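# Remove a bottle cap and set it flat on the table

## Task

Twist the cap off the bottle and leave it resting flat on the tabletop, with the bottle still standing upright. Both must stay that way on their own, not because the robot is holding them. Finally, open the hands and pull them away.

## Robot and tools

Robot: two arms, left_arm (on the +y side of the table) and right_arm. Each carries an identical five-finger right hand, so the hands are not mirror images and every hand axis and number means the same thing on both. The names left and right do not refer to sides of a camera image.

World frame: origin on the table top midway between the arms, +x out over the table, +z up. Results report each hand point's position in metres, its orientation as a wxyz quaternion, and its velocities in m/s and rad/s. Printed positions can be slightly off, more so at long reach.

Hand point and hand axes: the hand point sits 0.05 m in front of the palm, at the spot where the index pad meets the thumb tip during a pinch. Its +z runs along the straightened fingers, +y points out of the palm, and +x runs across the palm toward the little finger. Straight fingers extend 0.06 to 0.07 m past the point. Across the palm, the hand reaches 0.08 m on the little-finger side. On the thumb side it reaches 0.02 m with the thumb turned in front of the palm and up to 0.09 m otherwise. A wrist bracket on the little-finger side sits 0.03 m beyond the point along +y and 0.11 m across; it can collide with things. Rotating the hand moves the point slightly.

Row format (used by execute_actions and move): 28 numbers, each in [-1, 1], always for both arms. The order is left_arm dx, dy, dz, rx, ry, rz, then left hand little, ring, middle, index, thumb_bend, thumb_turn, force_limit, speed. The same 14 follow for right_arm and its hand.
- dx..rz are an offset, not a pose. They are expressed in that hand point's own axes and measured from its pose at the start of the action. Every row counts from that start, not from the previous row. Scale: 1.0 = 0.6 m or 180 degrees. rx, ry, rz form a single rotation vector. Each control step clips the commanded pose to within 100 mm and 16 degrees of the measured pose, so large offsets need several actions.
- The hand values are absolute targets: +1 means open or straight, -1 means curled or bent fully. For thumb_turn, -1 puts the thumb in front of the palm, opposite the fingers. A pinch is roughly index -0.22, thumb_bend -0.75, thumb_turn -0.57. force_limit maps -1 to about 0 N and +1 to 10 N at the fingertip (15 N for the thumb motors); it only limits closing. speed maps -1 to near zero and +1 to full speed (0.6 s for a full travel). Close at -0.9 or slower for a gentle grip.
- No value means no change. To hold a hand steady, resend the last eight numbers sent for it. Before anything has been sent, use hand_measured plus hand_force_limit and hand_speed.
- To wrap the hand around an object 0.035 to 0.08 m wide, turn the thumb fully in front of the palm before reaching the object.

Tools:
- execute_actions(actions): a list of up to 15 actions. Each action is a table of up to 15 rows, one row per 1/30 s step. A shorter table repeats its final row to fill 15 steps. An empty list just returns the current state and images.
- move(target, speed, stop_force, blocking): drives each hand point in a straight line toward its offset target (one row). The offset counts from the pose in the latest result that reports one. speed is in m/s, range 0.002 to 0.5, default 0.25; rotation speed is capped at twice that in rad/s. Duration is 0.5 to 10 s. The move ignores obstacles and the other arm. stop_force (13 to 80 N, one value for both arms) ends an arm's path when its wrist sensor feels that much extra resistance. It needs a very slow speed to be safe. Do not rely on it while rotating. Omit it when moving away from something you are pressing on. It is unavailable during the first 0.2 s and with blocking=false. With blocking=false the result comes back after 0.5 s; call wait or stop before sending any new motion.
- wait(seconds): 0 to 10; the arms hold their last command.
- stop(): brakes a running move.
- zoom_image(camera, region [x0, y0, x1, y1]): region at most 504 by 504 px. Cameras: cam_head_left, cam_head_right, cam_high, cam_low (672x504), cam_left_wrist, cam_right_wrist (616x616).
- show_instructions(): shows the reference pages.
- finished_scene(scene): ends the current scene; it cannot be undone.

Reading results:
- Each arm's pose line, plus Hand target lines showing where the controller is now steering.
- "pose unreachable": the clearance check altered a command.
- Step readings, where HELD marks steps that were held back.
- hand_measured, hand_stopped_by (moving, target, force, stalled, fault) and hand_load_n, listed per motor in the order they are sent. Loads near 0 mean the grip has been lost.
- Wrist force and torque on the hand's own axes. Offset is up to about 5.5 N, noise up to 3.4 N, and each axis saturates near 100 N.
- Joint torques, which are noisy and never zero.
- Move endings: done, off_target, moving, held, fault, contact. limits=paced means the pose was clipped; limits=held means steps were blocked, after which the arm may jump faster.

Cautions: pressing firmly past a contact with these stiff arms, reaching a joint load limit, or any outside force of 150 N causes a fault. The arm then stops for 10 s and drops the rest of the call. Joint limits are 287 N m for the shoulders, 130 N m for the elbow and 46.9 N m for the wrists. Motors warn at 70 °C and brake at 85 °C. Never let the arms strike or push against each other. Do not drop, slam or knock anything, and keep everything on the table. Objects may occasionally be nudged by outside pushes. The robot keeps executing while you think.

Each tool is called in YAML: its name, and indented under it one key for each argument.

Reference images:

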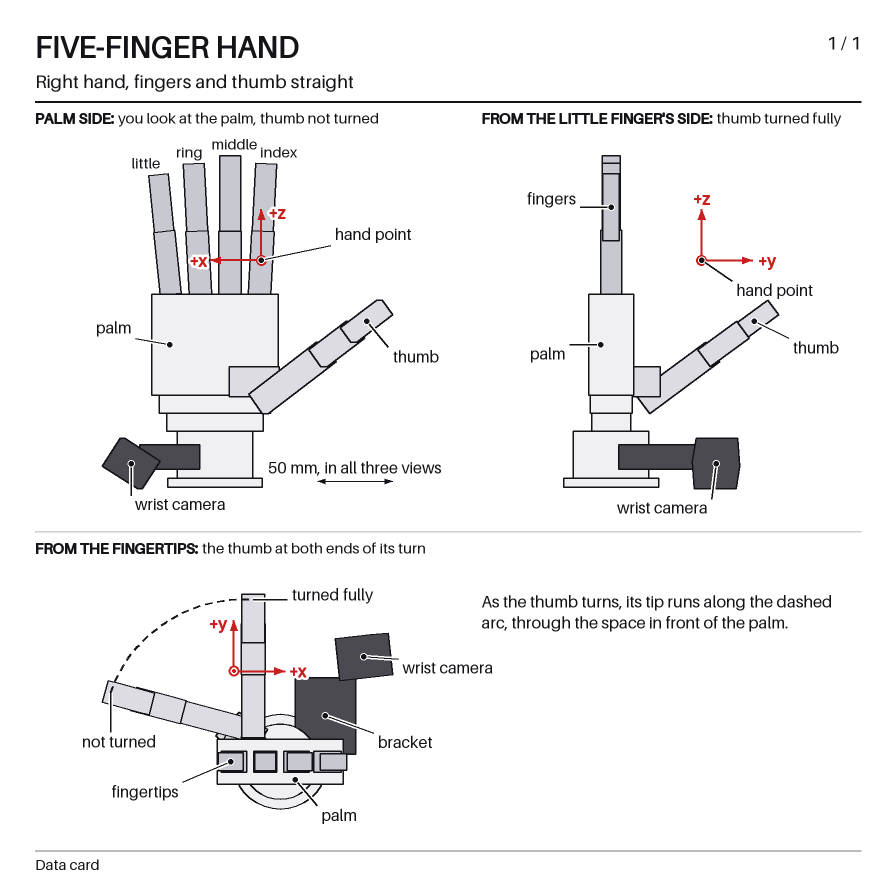

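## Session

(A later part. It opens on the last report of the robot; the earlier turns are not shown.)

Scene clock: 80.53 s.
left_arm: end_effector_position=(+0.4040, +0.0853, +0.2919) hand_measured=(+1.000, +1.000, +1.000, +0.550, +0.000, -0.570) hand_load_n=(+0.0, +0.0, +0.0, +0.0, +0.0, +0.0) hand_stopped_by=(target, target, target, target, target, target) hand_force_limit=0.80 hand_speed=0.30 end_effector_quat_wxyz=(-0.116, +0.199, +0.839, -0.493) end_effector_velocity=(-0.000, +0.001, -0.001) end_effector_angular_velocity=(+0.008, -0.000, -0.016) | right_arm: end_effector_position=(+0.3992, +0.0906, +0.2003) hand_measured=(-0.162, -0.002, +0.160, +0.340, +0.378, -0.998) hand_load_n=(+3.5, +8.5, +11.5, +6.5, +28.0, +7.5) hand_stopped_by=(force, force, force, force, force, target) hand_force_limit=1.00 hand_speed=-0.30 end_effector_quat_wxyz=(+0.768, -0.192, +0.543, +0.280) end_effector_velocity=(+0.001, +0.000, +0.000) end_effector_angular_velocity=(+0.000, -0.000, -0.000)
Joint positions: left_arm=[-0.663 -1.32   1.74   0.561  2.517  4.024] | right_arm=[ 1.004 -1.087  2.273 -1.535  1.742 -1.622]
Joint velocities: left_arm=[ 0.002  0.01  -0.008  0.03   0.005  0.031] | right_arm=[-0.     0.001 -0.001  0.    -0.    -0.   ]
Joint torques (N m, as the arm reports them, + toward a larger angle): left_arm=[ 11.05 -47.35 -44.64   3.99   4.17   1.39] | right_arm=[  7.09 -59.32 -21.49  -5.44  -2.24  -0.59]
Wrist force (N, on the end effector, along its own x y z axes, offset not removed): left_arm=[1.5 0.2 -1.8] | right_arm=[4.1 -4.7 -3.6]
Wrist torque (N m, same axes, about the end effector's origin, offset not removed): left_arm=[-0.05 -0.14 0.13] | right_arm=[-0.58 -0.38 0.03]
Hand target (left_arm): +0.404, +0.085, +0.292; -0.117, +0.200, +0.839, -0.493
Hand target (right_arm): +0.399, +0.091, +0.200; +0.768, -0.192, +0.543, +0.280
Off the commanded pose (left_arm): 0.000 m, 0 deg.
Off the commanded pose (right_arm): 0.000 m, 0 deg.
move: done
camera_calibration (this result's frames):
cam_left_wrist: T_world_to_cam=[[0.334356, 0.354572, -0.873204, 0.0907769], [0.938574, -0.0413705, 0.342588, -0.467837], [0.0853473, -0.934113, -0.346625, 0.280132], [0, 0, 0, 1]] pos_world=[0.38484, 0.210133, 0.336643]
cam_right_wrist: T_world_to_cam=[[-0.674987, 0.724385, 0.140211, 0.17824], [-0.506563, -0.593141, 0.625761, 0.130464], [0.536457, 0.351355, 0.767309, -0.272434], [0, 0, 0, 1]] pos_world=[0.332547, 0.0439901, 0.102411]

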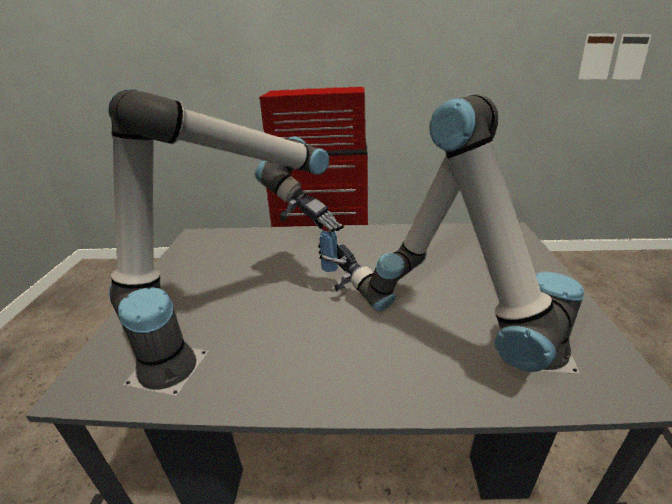

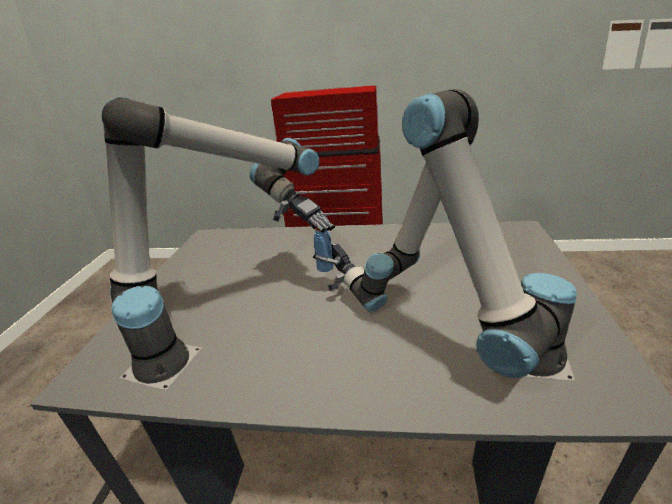

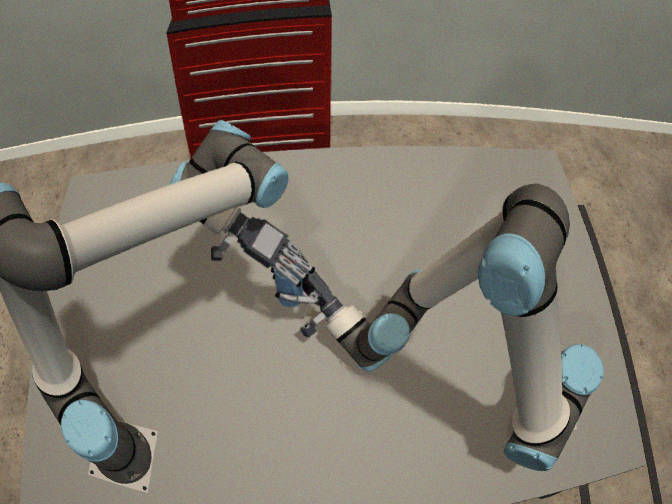

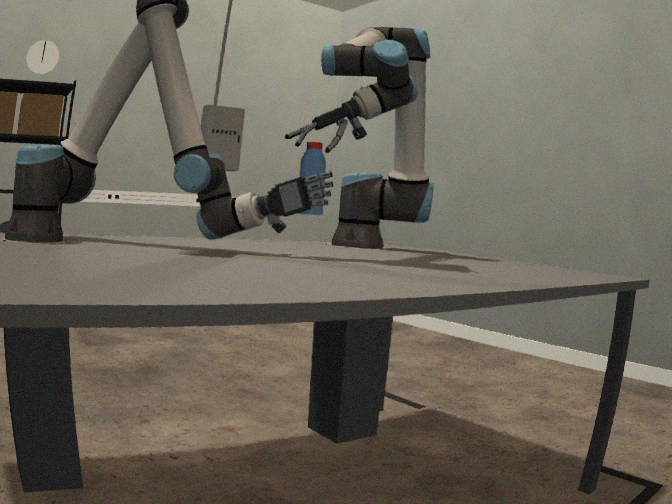

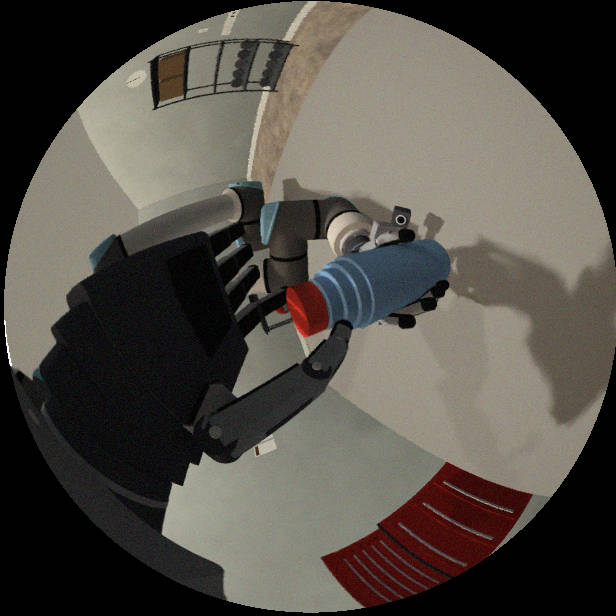

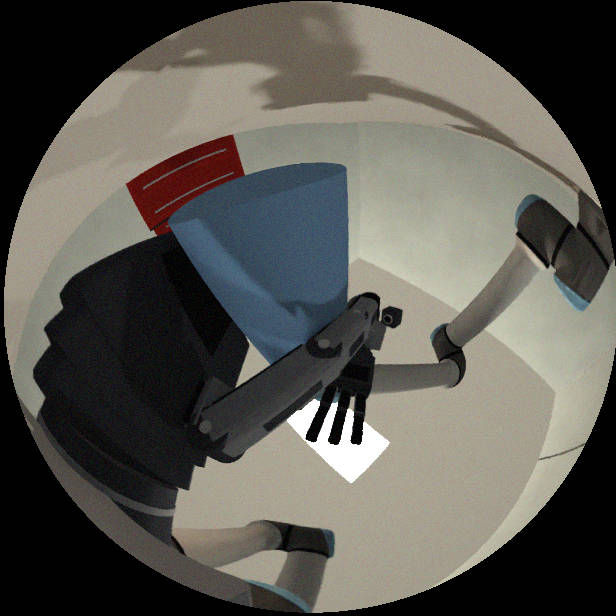

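Close and turn.

move:
  target: [0,0,0,0,0,0,1,1,1,-0.5,-1,-0.57,0.8,-0.6,0,0,0,0,0,0,-0.98,-1,-1,-1,-0.62,-1,1,-0.3]

move:
  target: [0.013,-0.004,0.0065,0,-0.289,-0.167,1,1,1,-0.5,-1,-0.57,0.8,-0.6,0,0,0,0,0,0,-0.98,-1,-1,-1,-0.62,-1,1,-0.3]
  speed: 0.4

move:
  target: [0.013,-0.004,0.0065,0,-0.289,-0.167,1,1,1,-0.5,-1,-0.57,0.8,-0.6,0,0,0,0,0,0,-0.98,-1,-1,-1,-0.62,-1,1,-0.3]
  speed: 0.4

move:
  target: [0.006,-0.001,0.0012,0,-0.12,-0.07,1,1,1,-0.5,-1,-0.57,0.8,-0.6,0,0,0,0,0,0,-0.98,-1,-1,-1,-0.62,-1,1,-0.3]
  speed: 0.4

zoom_image:
  camera: "cam_low"
  region: [250,90,380,230]

Scene clock: 81.97 s.
left_arm: end_effector_position=(+0.4040, +0.0853, +0.2919) hand_measured=(+1.000, +1.000, +1.000, +0.228, -0.312, -0.570) hand_load_n=(+0.0, +0.0, +0.0, +15.5, +13.5, +0.5) hand_stopped_by=(target, target, target, force, force, target) hand_force_limit=0.80 hand_speed=-0.60 end_effector_quat_wxyz=(-0.116, +0.199, +0.839, -0.493) end_effector_velocity=(+0.000, -0.000, -0.001) end_effector_angular_velocity=(+0.001, +0.001, +0.000) | right_arm: end_effector_position=(+0.3992, +0.0906, +0.2003) hand_measured=(-0.162, -0.002, +0.160, +0.340, +0.378, -0.998) hand_load_n=(+0.5, +6.5, +11.0, +7.5, +29.5, +12.0) hand_stopped_by=(force, force, force, force, force, target) hand_force_limit=1.00 hand_speed=-0.30 end_effector_quat_wxyz=(+0.768, -0.192, +0.543, +0.280) end_effector_velocity=(+0.000, +0.000, -0.000) end_effector_angular_velocity=(-0.000, +0.000, +0.000)
Joint positions: left_arm=[-0.663 -1.32   1.74   0.561  2.517  4.024] | right_arm=[ 1.004 -1.087  2.273 -1.535  1.742 -1.622]
Joint velocities: left_arm=[ 0.     0.001 -0.     0.    -0.    -0.   ] | right_arm=[ 0.     0.    -0.     0.001 -0.     0.   ]
Joint torques (N m, as the arm reports them, + toward a larger angle): left_arm=[ -5.89 -61.73 -23.11   1.35  -2.33  -2.35] | right_arm=[  5.94 -61.38 -20.79  -5.84  -2.27  -0.38]
Wrist force (N, on the end effector, along its own x y z axes, offset not removed): left_arm=[-2.0 -7.6 3.1] | right_arm=[3.5 2.8 -1.1]
Wrist torque (N m, same axes, about the end effector's origin, offset not removed): left_arm=[0.08 0.24 0.02] | right_arm=[-0.16 1.14 -0.41]
Hand target (left_arm): +0.404, +0.085, +0.292; -0.116, +0.199, +0.839, -0.493
Hand target (right_arm): +0.399, +0.091, +0.200; +0.768, -0.192, +0.543, +0.280
Off the commanded pose (left_arm): 0.000 m, 0 deg.
Off the commanded pose (right_arm): 0.000 m, 0 deg.
move: done
camera_calibration (this result's frames):
cam_left_wrist: T_world_to_cam=[[0.334361, 0.354604, -0.873189, 0.0907524], [0.938569, -0.0413507, 0.342604, -0.467853], [0.085382, -0.934102, -0.346647, 0.280129], [0, 0, 0, 1]] pos_world=[0.38485, 0.210141, 0.336638]
cam_right_wrist: T_world_to_cam=[[-0.674988, 0.724384, 0.140211, 0.17824], [-0.506563, -0.593142, 0.625761, 0.130463], [0.536457, 0.351355, 0.767309, -0.272434], [0, 0, 0, 1]] pos_world=[0.332547, 0.04399, 0.102411]

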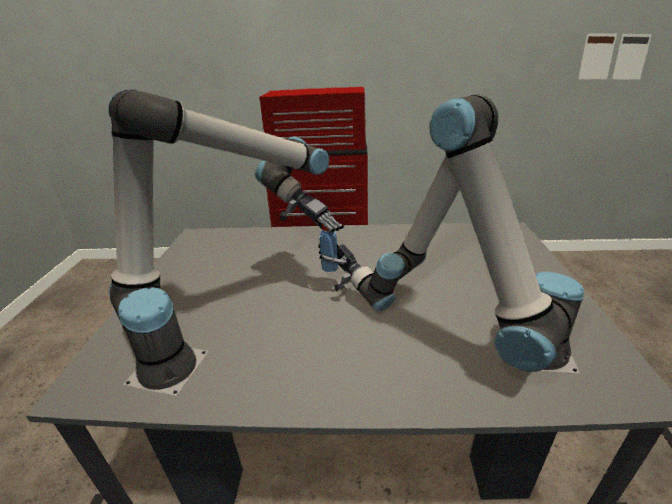

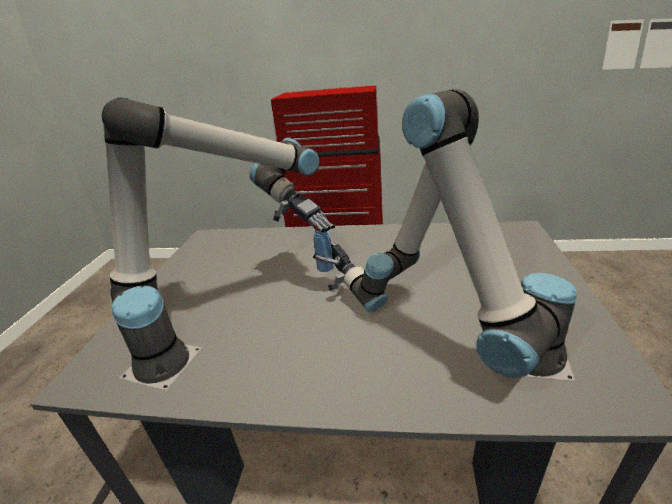

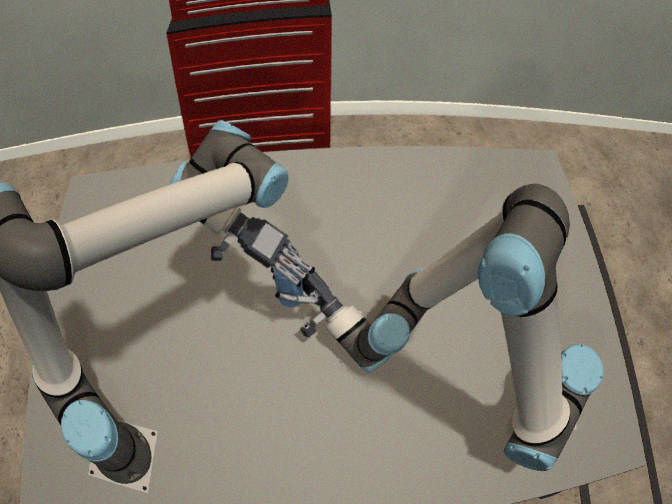

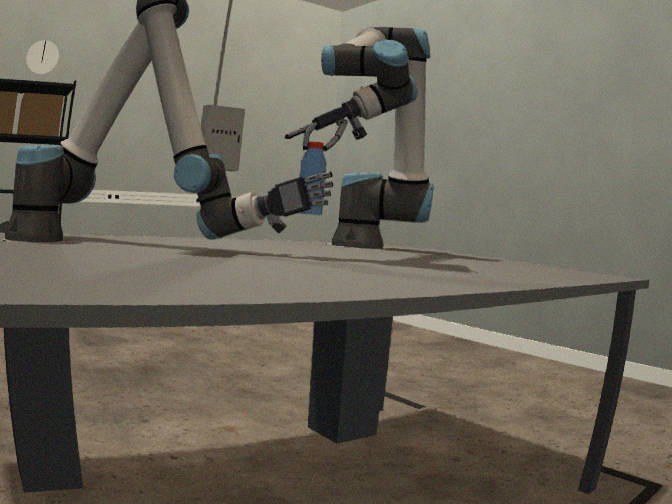

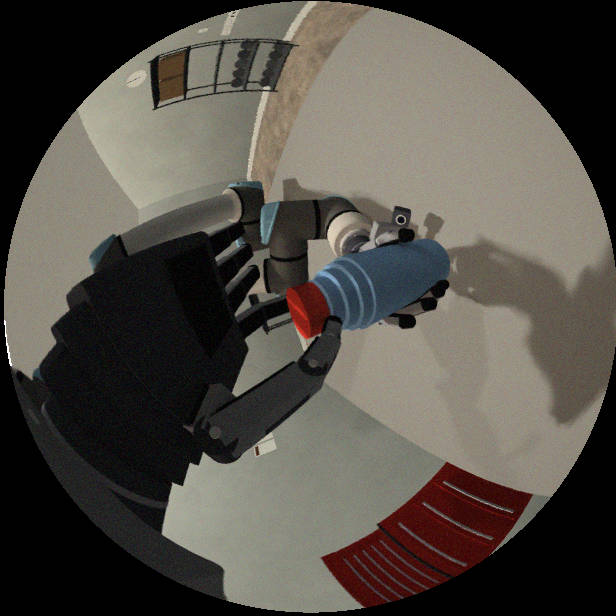

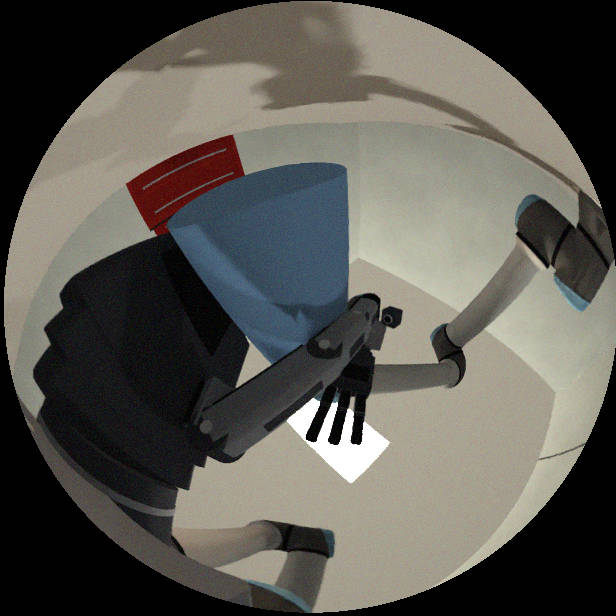

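Scene clock: 84.00 s.
left_arm: end_effector_position=(+0.3951, +0.0848, +0.2921) hand_measured=(+1.000, +1.000, +1.000, +0.228, -0.310, -0.570) hand_load_n=(+0.0, +0.0, +0.0, +13.0, +10.5, +0.5) hand_stopped_by=(target, target, target, force, force, target) hand_force_limit=0.80 hand_speed=-0.60 end_effector_quat_wxyz=(+0.139, -0.251, +0.826, -0.485) end_effector_velocity=(+0.000, +0.000, +0.000) end_effector_angular_velocity=(+0.002, -0.001, +0.015) | right_arm: end_effector_position=(+0.3992, +0.0906, +0.2003) hand_measured=(-0.162, -0.002, +0.160, +0.340, +0.378, -0.998) hand_load_n=(+1.5, +7.0, +11.5, +7.5, +28.0, +12.0) hand_stopped_by=(force, force, force, force, force, target) hand_force_limit=1.00 hand_speed=-0.30 end_effector_quat_wxyz=(+0.768, -0.192, +0.543, +0.280) end_effector_velocity=(+0.001, +0.001, +0.003) end_effector_angular_velocity=(+0.003, -0.003, -0.000)
Joint positions: left_arm=[-1.064 -1.629  2.009  0.147  1.354  3.   ] | right_arm=[ 1.004 -1.087  2.273 -1.535  1.742 -1.622]
Joint velocities: left_arm=[-0.006  0.001 -0.002  0.004 -0.019 -0.009] | right_arm=[-0.    -0.002 -0.002  0.     0.    -0.   ]
Joint torques (N m, as the arm reports them, + toward a larger angle): left_arm=[ -8.58 -16.76 -41.66   3.19  -4.28  -2.21] | right_arm=[  7.82 -56.46 -20.97  -4.77  -0.05  -1.1 ]
Wrist force (N, on the end effector, along its own x y z axes, offset not removed): left_arm=[5.9 -9.2 -12.2] | right_arm=[12.4 0.0 -1.9]
Wrist torque (N m, same axes, about the end effector's origin, offset not removed): left_arm=[-0.10 0.18 0.15] | right_arm=[0.39 0.43 0.40]
Hand target (left_arm): +0.395, +0.085, +0.292; +0.139, -0.252, +0.826, -0.485
Hand target (right_arm): +0.399, +0.091, +0.200; +0.768, -0.192, +0.543, +0.280
Off the commanded pose (left_arm): 0.000 m, 0 deg.
Off the commanded pose (right_arm): 0.000 m, 0 deg.
move: done
camera_calibration (this result's frames):
cam_left_wrist: T_world_to_cam=[[-0.154056, 0.463967, -0.872354, 0.277573], [0.510874, 0.793123, 0.331608, -0.358164], [0.845739, -0.394577, -0.359214, -0.0619338], [0, 0, 0, 1]] pos_world=[0.278118, 0.130846, 0.338664]
cam_right_wrist: T_world_to_cam=[[-0.675, 0.724376, 0.140193, 0.178245], [-0.50652, -0.593113, 0.625823, 0.130444], [0.536482, 0.35142, 0.767262, -0.272423], [0, 0, 0, 1]] pos_world=[0.332538, 0.0439867, 0.102396]

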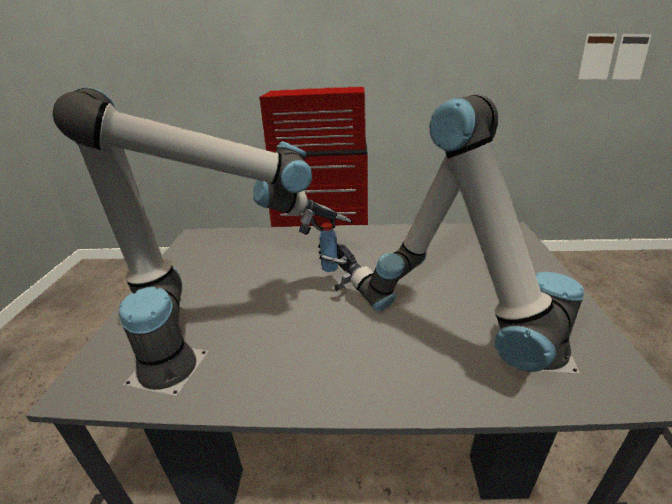

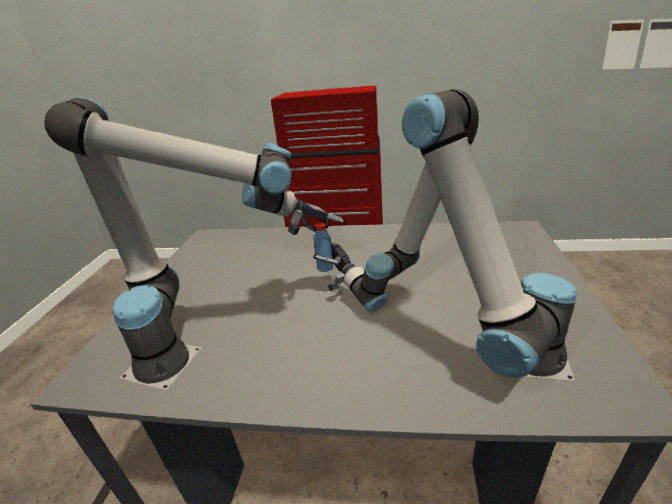

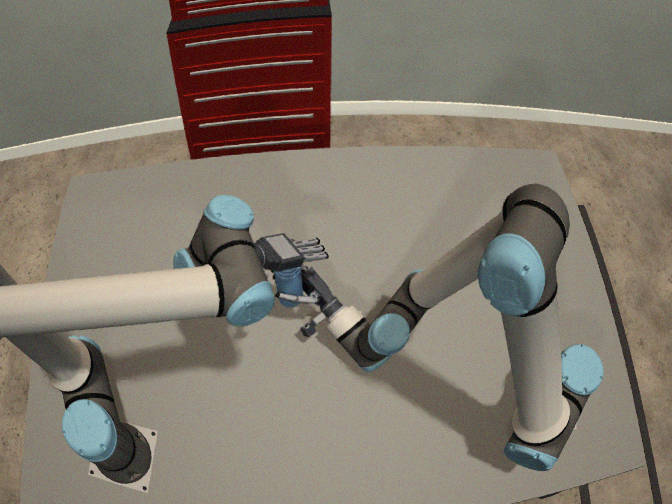

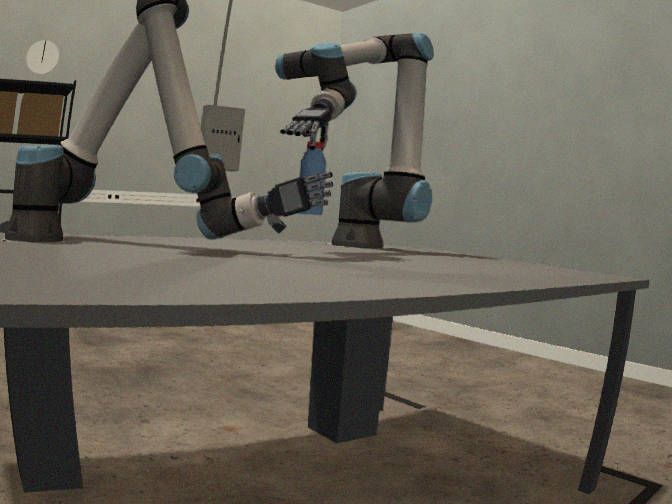

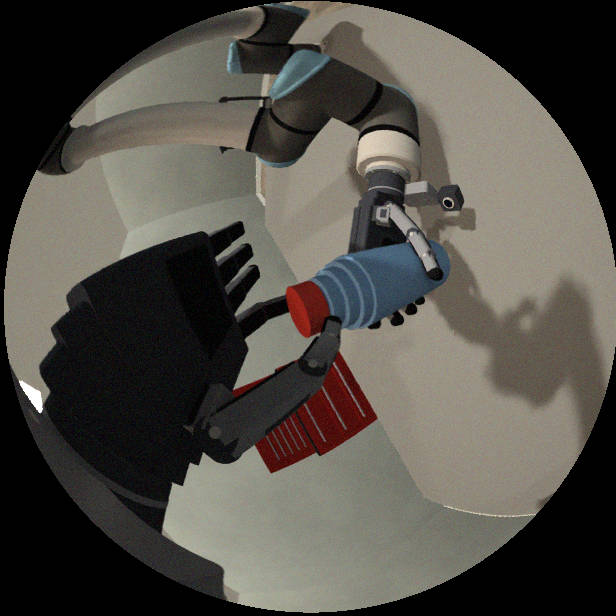

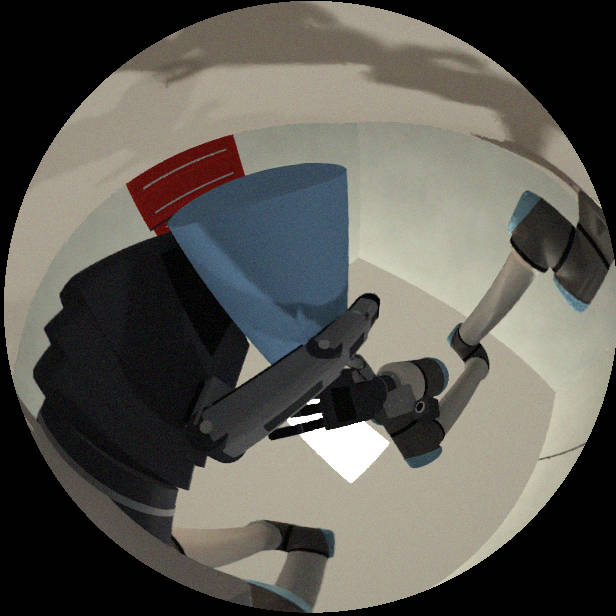

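Scene clock: 86.13 s.
left_arm: end_effector_position=(+0.3912, +0.0766, +0.2927) hand_measured=(+1.000, +1.000, +1.000, +0.228, -0.308, -0.570) hand_load_n=(+0.0, +0.0, +0.0, +2.5, +10.0, +5.0) hand_stopped_by=(target, target, target, force, force, target) hand_force_limit=0.80 hand_speed=-0.60 end_effector_quat_wxyz=(-0.356, +0.634, -0.592, +0.347) end_effector_velocity=(-0.001, +0.000, +0.000) end_effector_angular_velocity=(+0.000, +0.004, +0.015) | right_arm: end_effector_position=(+0.3992, +0.0906, +0.2003) hand_measured=(-0.162, -0.002, +0.160, +0.340, +0.378, -0.998) hand_load_n=(+5.5, +7.5, +11.5, +11.0, +26.5, +15.5) hand_stopped_by=(force, force, force, force, force, target) hand_force_limit=1.00 hand_speed=-0.30 end_effector_quat_wxyz=(+0.768, -0.192, +0.543, +0.280) end_effector_velocity=(-0.000, -0.000, +0.001) end_effector_angular_velocity=(+0.001, -0.001, +0.000)
Joint positions: left_arm=[-1.279 -1.246  1.735  0.976  0.533  1.673] | right_arm=[ 1.004 -1.087  2.273 -1.535  1.742 -1.622]
Joint velocities: left_arm=[ 0.001  0.006 -0.005  0.023  0.003 -0.028] | right_arm=[-0.    -0.001  0.    -0.001 -0.    -0.   ]
Joint torques (N m, as the arm reports them, + toward a larger angle): left_arm=[ 14.4  -42.98 -41.45   3.55  -0.48  -2.53] | right_arm=[  9.09 -54.92 -20.19  -5.12  -6.55  -0.55]
Wrist force (N, on the end effector, along its own x y z axes, offset not removed): left_arm=[-3.8 -0.1 -17.1] | right_arm=[11.7 -10.6 6.7]
Wrist torque (N m, same axes, about the end effector's origin, offset not removed): left_arm=[-0.15 0.02 0.26] | right_arm=[-0.08 0.21 1.29]
Hand target (left_arm): +0.391, +0.077, +0.293; -0.357, +0.634, -0.592, +0.346
Hand target (right_arm): +0.399, +0.091, +0.200; +0.768, -0.192, +0.543, +0.280
Off the commanded pose (left_arm): 0.000 m, 0 deg.
Off the commanded pose (right_arm): 0.000 m, 0 deg.
move: done
camera_calibration (this result's frames):
cam_left_wrist: T_world_to_cam=[[-0.492679, 0.0963084, -0.864865, 0.439705], [-0.425141, 0.840538, 0.335785, 0.0114812], [0.759291, 0.533124, -0.373171, -0.0948563], [0, 0, 0, 1]] pos_world=[0.293538, -0.00142755, 0.341033]
cam_right_wrist: T_world_to_cam=[[-0.67494, 0.724427, 0.140221, 0.178233], [-0.506553, -0.593084, 0.625823, 0.130456], [0.536526, 0.351364, 0.767257, -0.27244], [0, 0, 0, 1]] pos_world=[0.332551, 0.04398, 0.102397]

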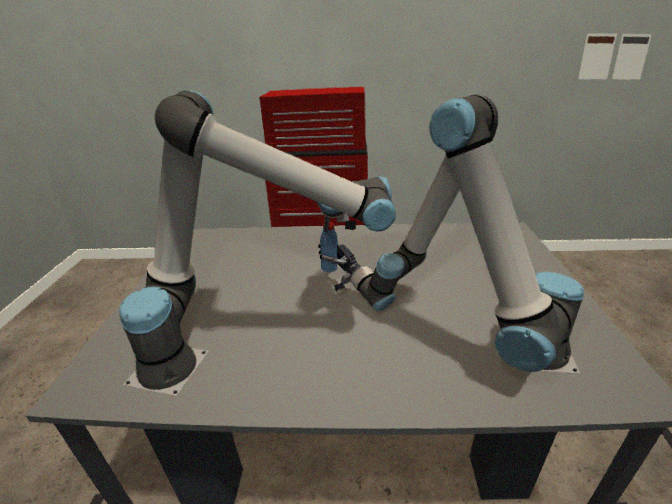

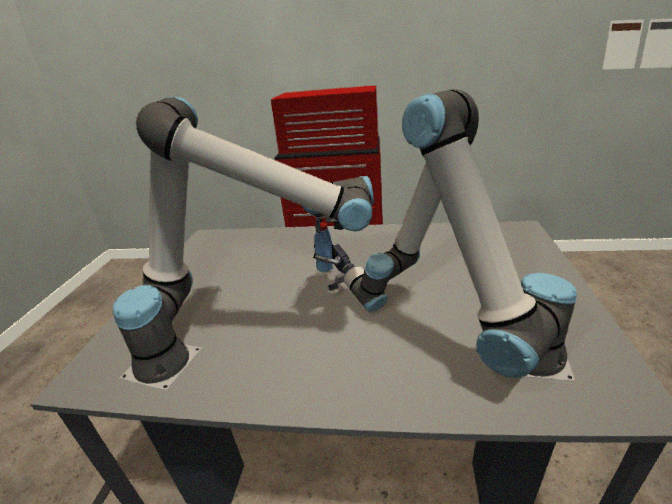

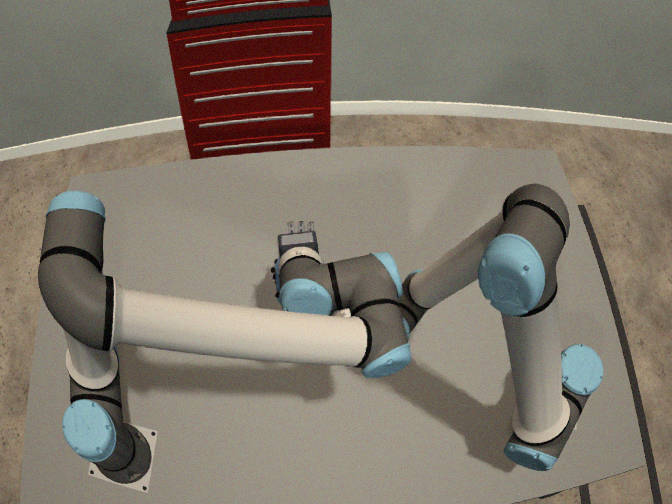

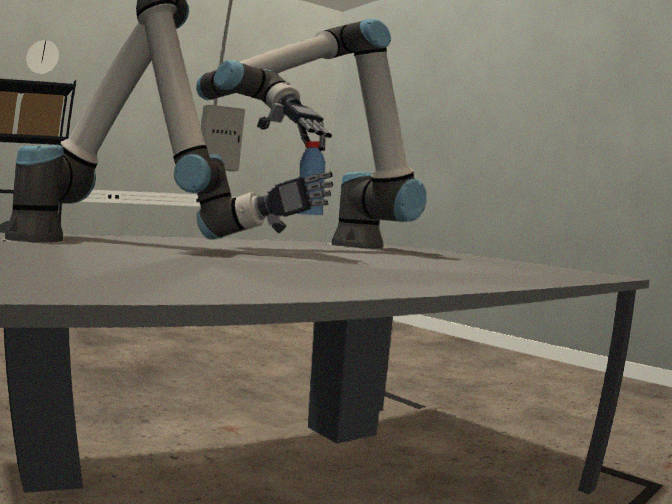

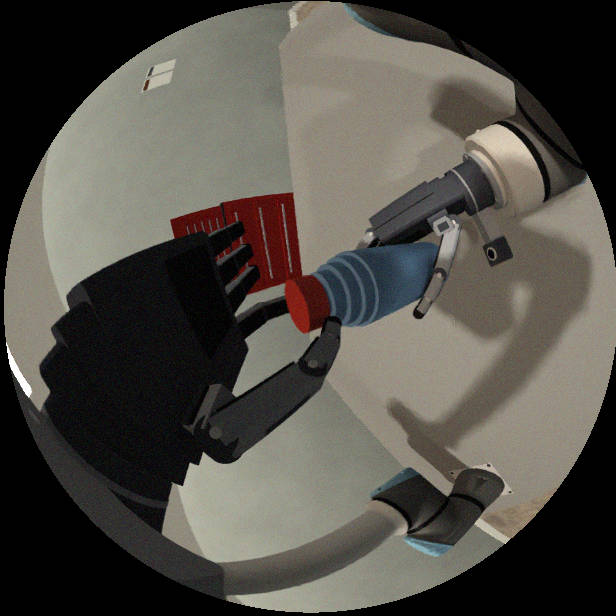

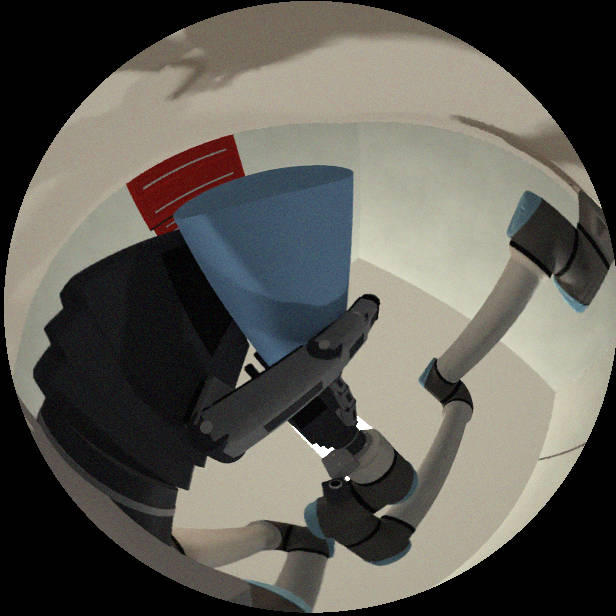

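Scene clock: 87.40 s.
left_arm: end_effector_position=(+0.3924, +0.0729, +0.2929) hand_measured=(+1.000, +1.000, +1.000, +0.226, -0.308, -0.570) hand_load_n=(+0.0, +0.0, +0.0, +0.0, +17.0, +9.0) hand_stopped_by=(target, target, target, force, force, target) hand_force_limit=0.80 hand_speed=-0.60 end_effector_quat_wxyz=(-0.421, +0.748, -0.444, +0.259) end_effector_velocity=(-0.000, -0.000, +0.000) end_effector_angular_velocity=(+0.004, -0.002, +0.017) | right_arm: end_effector_position=(+0.3992, +0.0906, +0.2003) hand_measured=(-0.162, -0.002, +0.160, +0.342, +0.378, -0.998) hand_load_n=(+1.5, +5.5, +12.0, +15.0, +26.0, +22.5) hand_stopped_by=(force, force, force, force, force, target) hand_force_limit=1.00 hand_speed=-0.30 end_effector_quat_wxyz=(+0.768, -0.192, +0.543, +0.280) end_effector_velocity=(+0.000, -0.000, -0.001) end_effector_angular_velocity=(-0.001, +0.000, -0.000)
Joint positions: left_arm=[-1.237 -1.075  1.619  1.528  0.622  0.962] | right_arm=[ 1.004 -1.087  2.273 -1.535  1.742 -1.622]
Joint velocities: left_arm=[ 0.001  0.006 -0.003  0.022  0.006 -0.026] | right_arm=[-0.     0.001  0.    -0.001 -0.    -0.   ]
Joint torques (N m, as the arm reports them, + toward a larger angle): left_arm=[ 24.54 -57.32 -42.07   4.42  -3.6   -2.34] | right_arm=[  8.24 -54.32 -21.77  -5.35  -6.44  -1.39]
Wrist force (N, on the end effector, along its own x y z axes, offset not removed): left_arm=[-10.3 9.0 -22.6] | right_arm=[7.2 -11.6 12.4]
Wrist torque (N m, same axes, about the end effector's origin, offset not removed): left_arm=[0.18 0.11 0.26] | right_arm=[0.31 1.60 1.54]
Hand target (left_arm): +0.392, +0.073, +0.293; -0.421, +0.748, -0.443, +0.259
Hand target (right_arm): +0.399, +0.091, +0.200; +0.768, -0.192, +0.543, +0.280
Off the commanded pose (left_arm): 0.000 m, 0 deg.
Off the commanded pose (right_arm): 0.000 m, 0 deg.
move: done
camera_calibration (this result's frames):
cam_left_wrist: T_world_to_cam=[[-0.493757, -0.120837, -0.861164, 0.456054], [-0.73661, 0.584447, 0.340335, 0.154518], [0.462179, 0.802384, -0.377584, 0.00450268], [0, 0, 0, 1]] pos_world=[0.336918, -0.0388123, 0.34185]
cam_right_wrist: T_world_to_cam=[[-0.67494, 0.724427, 0.140221, 0.178233], [-0.506553, -0.593084, 0.625824, 0.130456], [0.536526, 0.351364, 0.767257, -0.27244], [0, 0, 0, 1]] pos_world=[0.33255, 0.04398, 0.102397]

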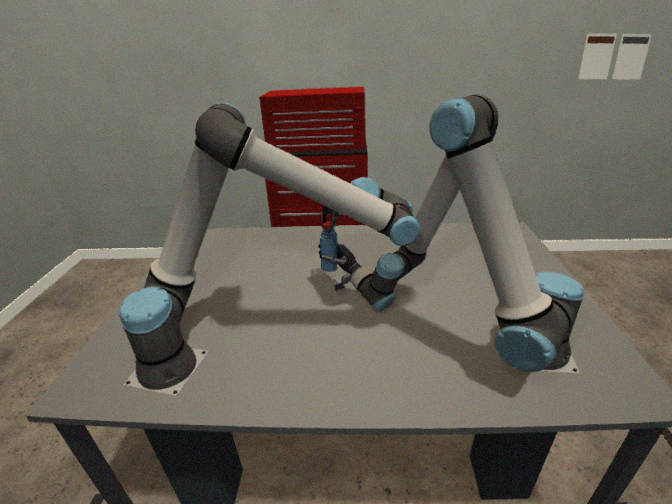

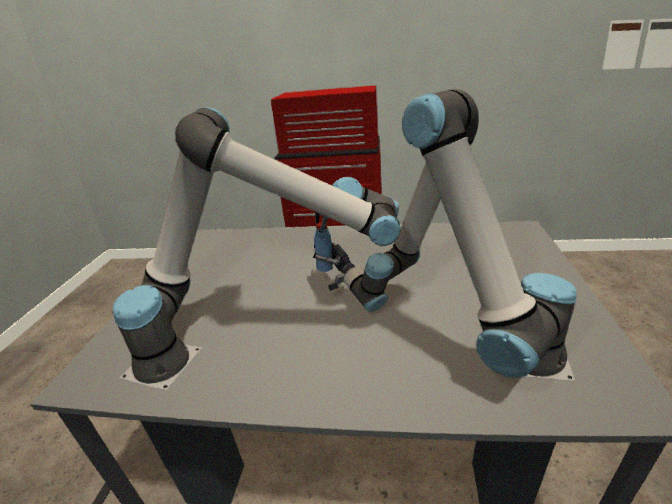

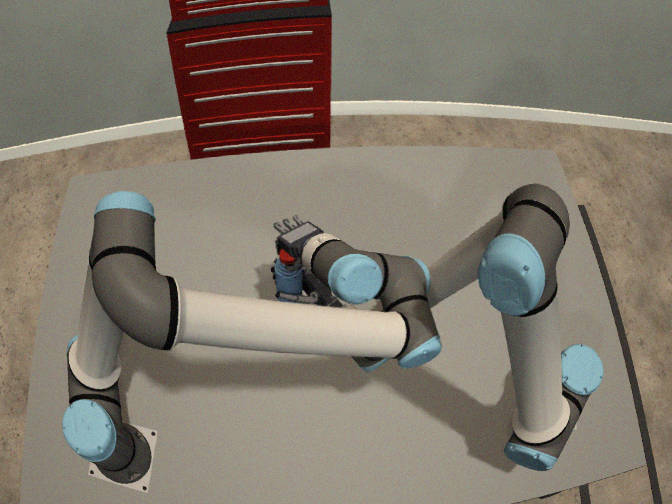

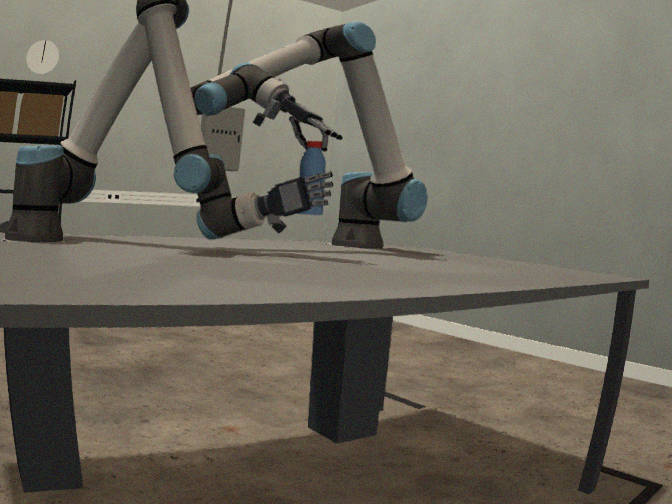

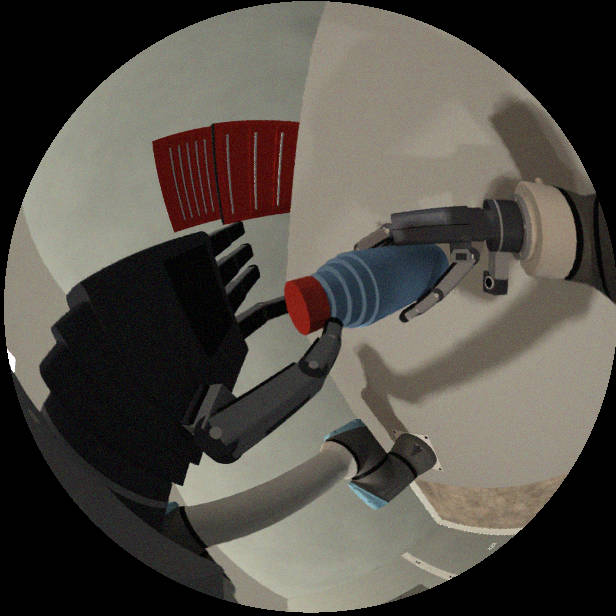

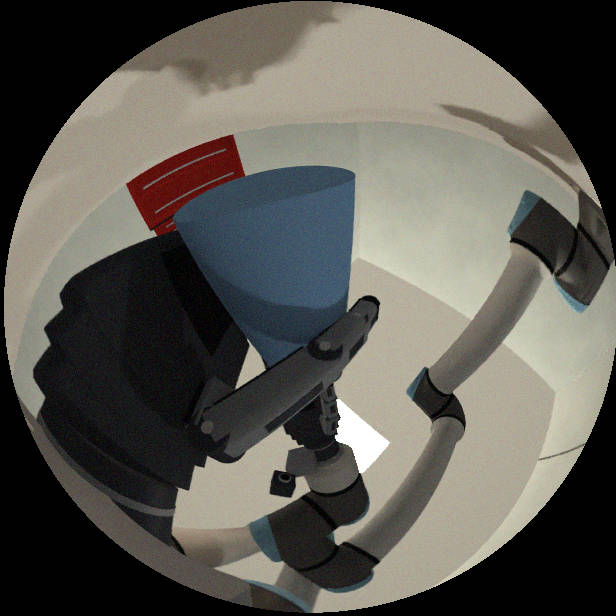

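Region (250, 90, 380, 230) of cam_low's 672x504 image, scaled by 3.600, with more detail than that image has; it fills the left 468 columns of this view, and the rest is white.

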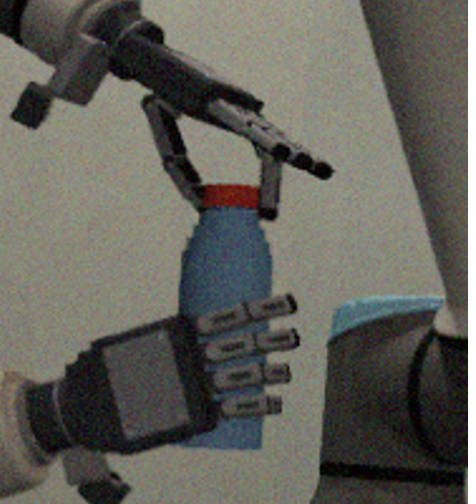

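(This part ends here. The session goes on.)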